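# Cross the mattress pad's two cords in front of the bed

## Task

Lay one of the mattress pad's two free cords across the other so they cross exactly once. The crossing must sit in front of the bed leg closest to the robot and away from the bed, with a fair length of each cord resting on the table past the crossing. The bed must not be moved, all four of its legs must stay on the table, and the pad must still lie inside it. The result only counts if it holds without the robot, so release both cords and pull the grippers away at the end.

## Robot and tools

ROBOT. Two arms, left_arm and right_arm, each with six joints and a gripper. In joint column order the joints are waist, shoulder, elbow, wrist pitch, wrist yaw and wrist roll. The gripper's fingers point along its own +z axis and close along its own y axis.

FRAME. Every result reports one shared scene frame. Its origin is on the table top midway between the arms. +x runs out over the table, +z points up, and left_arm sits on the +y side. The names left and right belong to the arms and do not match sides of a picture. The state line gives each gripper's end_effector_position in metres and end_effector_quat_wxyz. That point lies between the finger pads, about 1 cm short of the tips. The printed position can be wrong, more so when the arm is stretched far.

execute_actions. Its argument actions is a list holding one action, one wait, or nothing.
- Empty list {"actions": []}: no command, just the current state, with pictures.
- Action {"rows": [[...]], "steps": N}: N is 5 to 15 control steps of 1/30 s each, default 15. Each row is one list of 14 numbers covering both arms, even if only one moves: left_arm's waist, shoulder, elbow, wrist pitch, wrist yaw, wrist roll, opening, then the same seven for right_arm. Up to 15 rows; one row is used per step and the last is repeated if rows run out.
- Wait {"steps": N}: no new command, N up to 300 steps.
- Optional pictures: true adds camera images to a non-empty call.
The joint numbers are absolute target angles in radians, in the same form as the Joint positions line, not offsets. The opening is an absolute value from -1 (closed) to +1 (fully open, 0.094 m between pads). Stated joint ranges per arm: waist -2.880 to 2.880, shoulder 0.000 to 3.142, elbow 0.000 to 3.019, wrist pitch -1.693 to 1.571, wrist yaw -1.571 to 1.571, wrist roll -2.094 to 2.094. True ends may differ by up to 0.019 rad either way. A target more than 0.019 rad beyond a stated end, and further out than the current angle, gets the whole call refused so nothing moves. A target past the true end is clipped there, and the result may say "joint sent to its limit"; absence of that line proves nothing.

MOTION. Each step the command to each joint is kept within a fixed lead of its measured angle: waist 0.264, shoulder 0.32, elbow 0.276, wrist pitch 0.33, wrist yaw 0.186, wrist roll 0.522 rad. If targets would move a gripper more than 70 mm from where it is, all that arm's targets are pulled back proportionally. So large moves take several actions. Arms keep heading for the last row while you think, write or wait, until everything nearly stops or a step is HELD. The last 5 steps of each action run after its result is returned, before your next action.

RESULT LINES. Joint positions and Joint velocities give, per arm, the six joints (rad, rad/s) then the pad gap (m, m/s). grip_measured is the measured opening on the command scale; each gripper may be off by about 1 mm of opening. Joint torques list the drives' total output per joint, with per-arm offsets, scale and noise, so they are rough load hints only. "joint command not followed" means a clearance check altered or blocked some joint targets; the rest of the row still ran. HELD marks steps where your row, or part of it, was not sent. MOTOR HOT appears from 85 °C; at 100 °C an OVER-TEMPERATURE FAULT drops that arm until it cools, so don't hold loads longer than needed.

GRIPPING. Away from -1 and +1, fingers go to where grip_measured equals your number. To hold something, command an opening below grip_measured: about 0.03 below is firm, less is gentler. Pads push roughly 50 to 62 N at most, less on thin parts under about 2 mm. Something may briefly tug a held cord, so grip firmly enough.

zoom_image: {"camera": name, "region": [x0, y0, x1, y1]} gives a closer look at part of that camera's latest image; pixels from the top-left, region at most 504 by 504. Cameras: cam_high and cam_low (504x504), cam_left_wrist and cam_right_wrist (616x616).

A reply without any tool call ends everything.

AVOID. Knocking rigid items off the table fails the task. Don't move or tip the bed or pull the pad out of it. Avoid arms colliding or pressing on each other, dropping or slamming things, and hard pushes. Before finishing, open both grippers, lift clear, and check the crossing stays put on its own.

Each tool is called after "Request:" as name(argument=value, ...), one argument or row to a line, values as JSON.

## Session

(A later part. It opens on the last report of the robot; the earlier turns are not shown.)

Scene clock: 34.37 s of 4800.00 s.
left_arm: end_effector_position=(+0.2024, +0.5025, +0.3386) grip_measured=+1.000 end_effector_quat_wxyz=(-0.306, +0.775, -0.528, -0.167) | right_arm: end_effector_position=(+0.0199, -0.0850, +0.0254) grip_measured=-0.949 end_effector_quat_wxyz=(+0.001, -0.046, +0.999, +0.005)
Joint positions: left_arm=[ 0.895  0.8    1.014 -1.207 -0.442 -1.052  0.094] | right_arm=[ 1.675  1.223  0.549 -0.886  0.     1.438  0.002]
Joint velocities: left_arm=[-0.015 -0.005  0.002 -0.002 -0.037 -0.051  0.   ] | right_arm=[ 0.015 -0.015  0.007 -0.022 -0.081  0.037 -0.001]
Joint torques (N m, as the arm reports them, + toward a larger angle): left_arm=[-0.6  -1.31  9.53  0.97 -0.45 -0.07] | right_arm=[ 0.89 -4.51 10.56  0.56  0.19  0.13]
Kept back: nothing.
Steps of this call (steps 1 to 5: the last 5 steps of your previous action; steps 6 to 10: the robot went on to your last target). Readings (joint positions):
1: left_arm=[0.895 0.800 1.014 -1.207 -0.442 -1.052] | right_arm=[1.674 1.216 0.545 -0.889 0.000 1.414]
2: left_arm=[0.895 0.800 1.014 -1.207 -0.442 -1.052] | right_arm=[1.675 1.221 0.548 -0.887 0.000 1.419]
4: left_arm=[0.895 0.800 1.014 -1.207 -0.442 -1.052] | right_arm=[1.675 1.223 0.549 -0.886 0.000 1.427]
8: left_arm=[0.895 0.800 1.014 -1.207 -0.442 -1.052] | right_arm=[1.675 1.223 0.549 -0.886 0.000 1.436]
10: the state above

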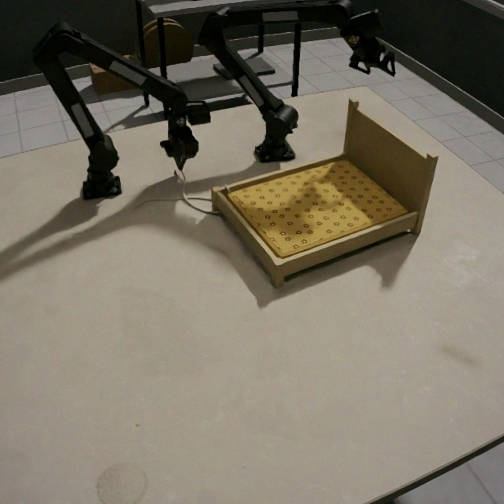

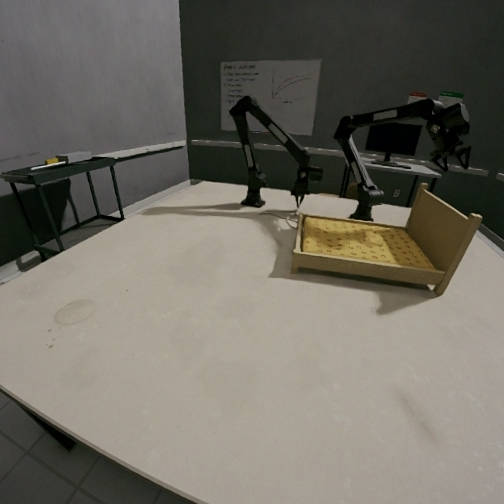

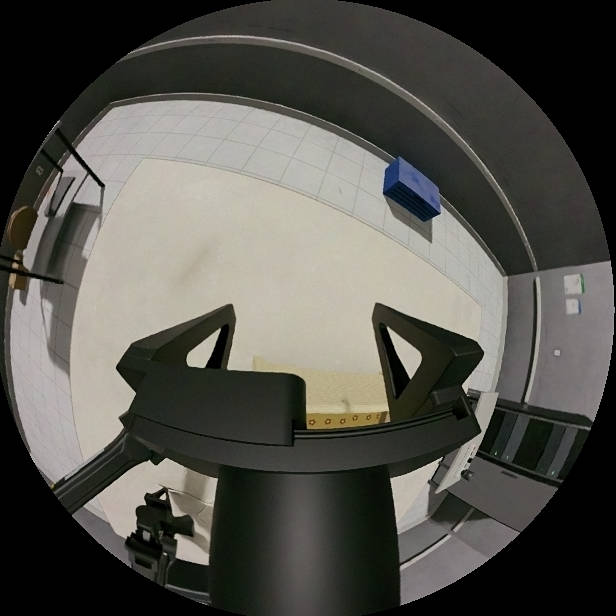

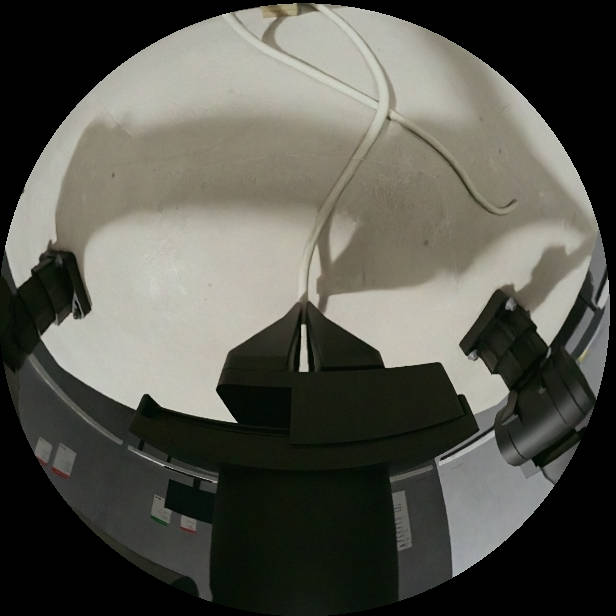

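Lower, release, and retreat up.

Request:
execute_actions(
  actions=[
    {"rows":[[0.895,0.8,1.014,-1.207,-0.442,-1.052,1, 1.69,1.24,0.56,-0.87,0,1.45,-0.97],[0.895,0.8,1.014,-1.207,-0.442,-1.052,1, 1.70,1.25,0.56,-0.86,0,1.45,-0.97],[0.895,0.8,1.014,-1.207,-0.442,-1.052,1, 1.71,1.26,0.56,-0.85,0,1.45,-0.97],[0.895,0.8,1.014,-1.207,-0.442,-1.052,1, 1.72,1.27,0.56,-0.84,0,1.45,-0.97],[0.895,0.8,1.014,-1.207,-0.442,-1.052,1, 1.72,1.28,0.56,-0.835,0,1.45,-0.97],[0.895,0.8,1.014,-1.207,-0.442,-1.052,1, 1.72,1.284,0.56,-0.835,0,1.45,-0.97],[0.895,0.8,1.014,-1.207,-0.442,-1.052,1, 1.72,1.284,0.56,-0.835,0,1.45,-0.97],[0.895,0.8,1.014,-1.207,-0.442,-1.052,1, 1.72,1.284,0.56,-0.835,0,1.45,-0.97],[0.895,0.8,1.014,-1.207,-0.442,-1.052,1, 1.72,1.284,0.56,-0.835,0,1.45,-0.97],[0.895,0.8,1.014,-1.207,-0.442,-1.052,1, 1.72,1.284,0.56,-0.835,0,1.45,-0.97],[0.895,0.8,1.014,-1.207,-0.442,-1.052,1, 1.72,1.284,0.56,-0.835,0,1.45,-0.8],[0.895,0.8,1.014,-1.207,-0.442,-1.052,1, 1.72,1.284,0.56,-0.835,0,1.45,-0.6],[0.895,0.8,1.014,-1.207,-0.442,-1.052,1, 1.72,1.284,0.56,-0.835,0,1.45,-0.3]],"steps":15},
  ],
)

Request:
execute_actions(
  actions=[
    {"rows":[[0.895,0.8,1.014,-1.207,-0.442,-1.052,1, 1.72,1.27,0.60,-0.84,0,1.45,-0.3],[0.895,0.8,1.014,-1.207,-0.442,-1.052,1, 1.72,1.25,0.61,-0.86,0,1.45,-0.3],[0.895,0.8,1.014,-1.207,-0.442,-1.052,1, 1.72,1.23,0.62,-0.89,0,1.45,-0.3],[0.895,0.8,1.014,-1.207,-0.442,-1.052,1, 1.72,1.21,0.635,-0.93,0,1.45,-0.3],[0.895,0.8,1.014,-1.207,-0.442,-1.052,1, 1.72,1.19,0.65,-0.97,0,1.45,-0.3],[0.895,0.8,1.014,-1.207,-0.442,-1.052,1, 1.72,1.16,0.68,-1.03,0,1.45,-0.3],[0.895,0.8,1.014,-1.207,-0.442,-1.052,1, 1.68,1.13,0.72,-1.1,0,1.35,-0.3],[0.895,0.8,1.014,-1.207,-0.442,-1.052,1, 1.62,1.10,0.76,-1.17,0,1.2,-0.3],[0.895,0.8,1.014,-1.207,-0.442,-1.052,1, 1.55,1.06,0.80,-1.25,0,1.05,-0.3],[0.895,0.8,1.014,-1.207,-0.442,-1.052,1, 1.48,1.02,0.84,-1.33,0,0.9,-0.3],[0.895,0.8,1.014,-1.207,-0.442,-1.052,1, 1.40,0.98,0.88,-1.41,0,0.7,-0.3],[0.895,0.8,1.014,-1.207,-0.442,-1.052,1, 1.32,0.94,0.92,-1.49,0,0.5,-0.3],[0.895,0.8,1.014,-1.207,-0.442,-1.052,1, 1.24,0.91,0.96,-1.56,0,0.3,-0.3],[0.895,0.8,1.014,-1.207,-0.442,-1.052,1, 1.16,0.88,1.0,-1.62,0,0.15,-0.3],[0.895,0.8,1.014,-1.207,-0.442,-1.052,1, 1.1,0.86,1.03,-1.67,0,0,-0.3]],"steps":15},
  ],
)

Request:
execute_actions(
  actions=[
    {"steps":25},
  ],
  pictures=true,
)

Scene clock: 35.40 s of 4800.00 s.
left_arm: end_effector_position=(+0.2024, +0.5025, +0.3386) grip_measured=+1.000 end_effector_quat_wxyz=(-0.306, +0.775, -0.528, -0.167) | right_arm: end_effector_position=(+0.0092, -0.0808, +0.0124) grip_measured=-0.949 end_effector_quat_wxyz=(+0.000, -0.065, +0.998, -0.001)
Joint positions: left_arm=[ 0.895  0.8    1.014 -1.207 -0.442 -1.052  0.094] | right_arm=[ 1.717  1.278  0.549 -0.844  0.     1.442  0.002]
Joint velocities: left_arm=[ 0.005  0.005  0.022  0.007 -0.037  0.022  0.   ] | right_arm=[-0.015  0.054 -0.007  0.002 -0.095 -0.022 -0.   ]
Joint torques (N m, as the arm reports them, + toward a larger angle): left_arm=[-0.65 -1.13  9.46  1.04 -0.42 -0.07] | right_arm=[ 0.75 -4.65  7.92  0.64  0.17  0.12]
Steps of this call (steps 1 to 21: the robot went on to your last target; steps 22 to 31: the first 10 steps of this action). Readings (joint positions):
22: left_arm=[0.895 0.800 1.014 -1.207 -0.442 -1.052] | right_arm=[1.676 1.223 0.549 -0.885 0.000 1.442]
23: left_arm=[0.895 0.800 1.014 -1.207 -0.442 -1.052] | right_arm=[1.678 1.225 0.549 -0.881 0.000 1.442]
25: left_arm=[0.895 0.800 1.014 -1.207 -0.442 -1.052] | right_arm=[1.690 1.234 0.549 -0.866 0.000 1.442]
29: left_arm=[0.895 0.800 1.014 -1.207 -0.442 -1.052] | right_arm=[1.716 1.269 0.549 -0.845 0.000 1.442]
31: the state above

Scene clock: 35.90 s of 4800.00 s.
left_arm: end_effector_position=(+0.2024, +0.5025, +0.3386) grip_measured=+1.000 end_effector_quat_wxyz=(-0.306, +0.775, -0.528, -0.167) | right_arm: end_effector_position=(+0.0247, -0.0832, +0.0849) grip_measured=-0.302 end_effector_quat_wxyz=(-0.003, -0.098, +0.995, -0.009)
Joint positions: left_arm=[ 0.895  0.8    1.014 -1.207 -0.442 -1.052  0.094] | right_arm=[ 1.655  1.134  0.668 -1.123 -0.002  1.313  0.033]
Joint velocities: left_arm=[-0.015  0.015 -0.007 -0.007  0.007 -0.081  0.   ] | right_arm=[-1.021 -0.757  0.755 -1.365  0.007 -1.516  0.   ]
Joint torques (N m, as the arm reports them, + toward a larger angle): left_arm=[-0.4  -1.44  9.46  1.04 -0.45 -0.07] | right_arm=[-1.85 -5.71 12.18  0.09  0.27  0.04]
Steps of this call (steps 1 to 5: the last 5 steps of your previous action; steps 6 to 15: the first 10 steps of this action). Readings (joint positions):
6: left_arm=[0.895 0.800 1.014 -1.207 -0.442 -1.052] | right_arm=[1.717 1.278 0.549 -0.843 0.000 1.443]
7: left_arm=[0.895 0.800 1.014 -1.207 -0.442 -1.052] | right_arm=[1.717 1.277 0.550 -0.845 0.000 1.443]
9: left_arm=[0.895 0.800 1.014 -1.207 -0.442 -1.052] | right_arm=[1.717 1.265 0.559 -0.872 0.000 1.443]
13: left_arm=[0.895 0.800 1.014 -1.207 -0.442 -1.052] | right_arm=[1.706 1.186 0.619 -1.031 -0.001 1.403]
15: the state above

Scene clock: 36.73 s of 4800.00 s.
left_arm: end_effector_position=(+0.2024, +0.5025, +0.3386) grip_measured=+1.000 end_effector_quat_wxyz=(-0.306, +0.775, -0.528, -0.167) | right_arm: end_effector_position=(+0.1350, -0.1681, +0.2708) grip_measured=-0.302 end_effector_quat_wxyz=(+0.025, -0.439, +0.898, +0.012)
Joint positions: left_arm=[ 0.895  0.8    1.014 -1.207 -0.442 -1.052  0.094] | right_arm=[ 1.093  0.853  1.    -1.663  0.002  0.039  0.033]
Joint velocities: left_arm=[-0.005 -0.024 -0.012 -0.002 -0.037  0.022  0.   ] | right_arm=[ 0.024 -0.015  0.002 -0.012 -0.022 -0.168  0.   ]
Joint torques (N m, as the arm reports them, + toward a larger angle): left_arm=[-0.51 -1.47  9.5   1.06 -0.45 -0.06] | right_arm=[ 1.02 -1.75 11.93  0.13  0.02 -0.01]
Kept back: nothing.
Steps of this call (steps 1 to 5: the last 5 steps of your previous action; steps 6 to 25: the robot went on to your last target). Readings (joint positions):
1: left_arm=[0.895 0.800 1.014 -1.207 -0.442 -1.052] | right_arm=[1.617 1.108 0.694 -1.169 -0.002 1.261]
2: left_arm=[0.895 0.800 1.014 -1.207 -0.442 -1.052] | right_arm=[1.573 1.083 0.719 -1.216 -0.002 1.212]
4: left_arm=[0.895 0.800 1.014 -1.207 -0.442 -1.052] | right_arm=[1.484 1.031 0.769 -1.311 -0.002 1.122]
8: left_arm=[0.895 0.800 1.014 -1.207 -0.442 -1.052] | right_arm=[1.297 0.937 0.869 -1.494 -0.002 0.920]
25: the state above

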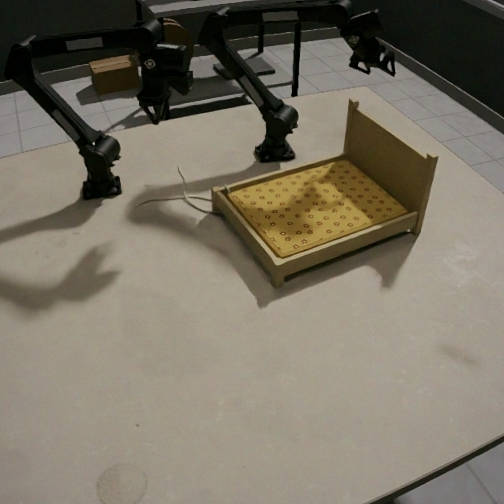

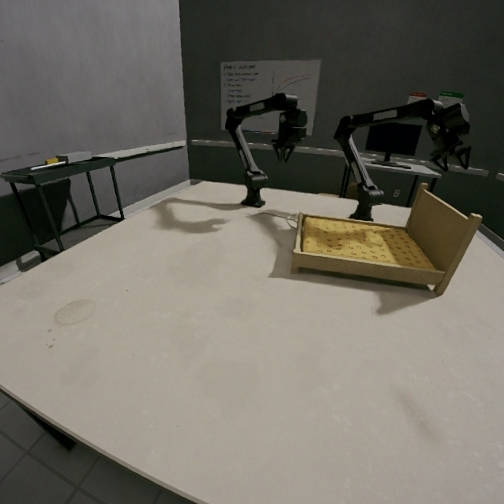

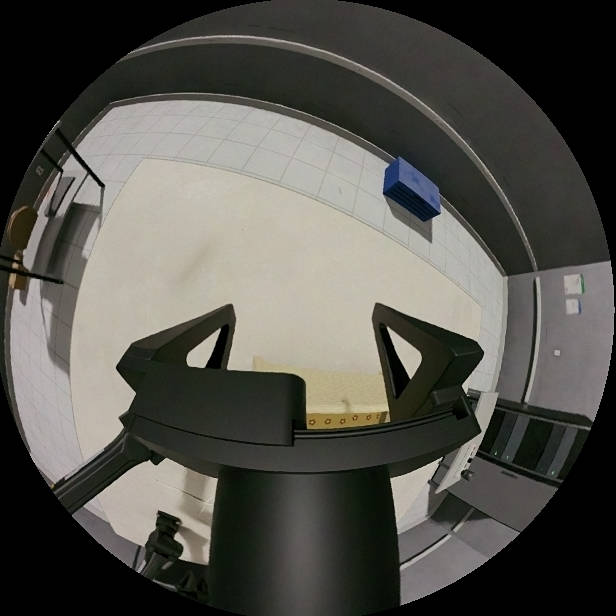

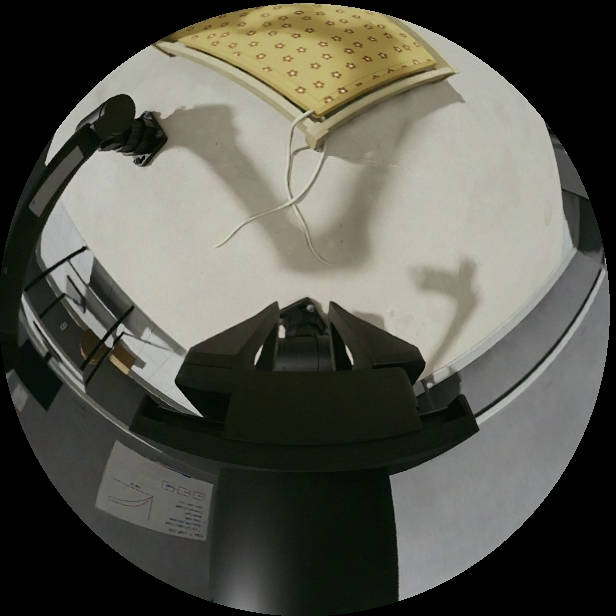

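Clean crossing; arm is clear.

Request:
finished_scene(
  scene=1,
)

The scene is finished: the task was done.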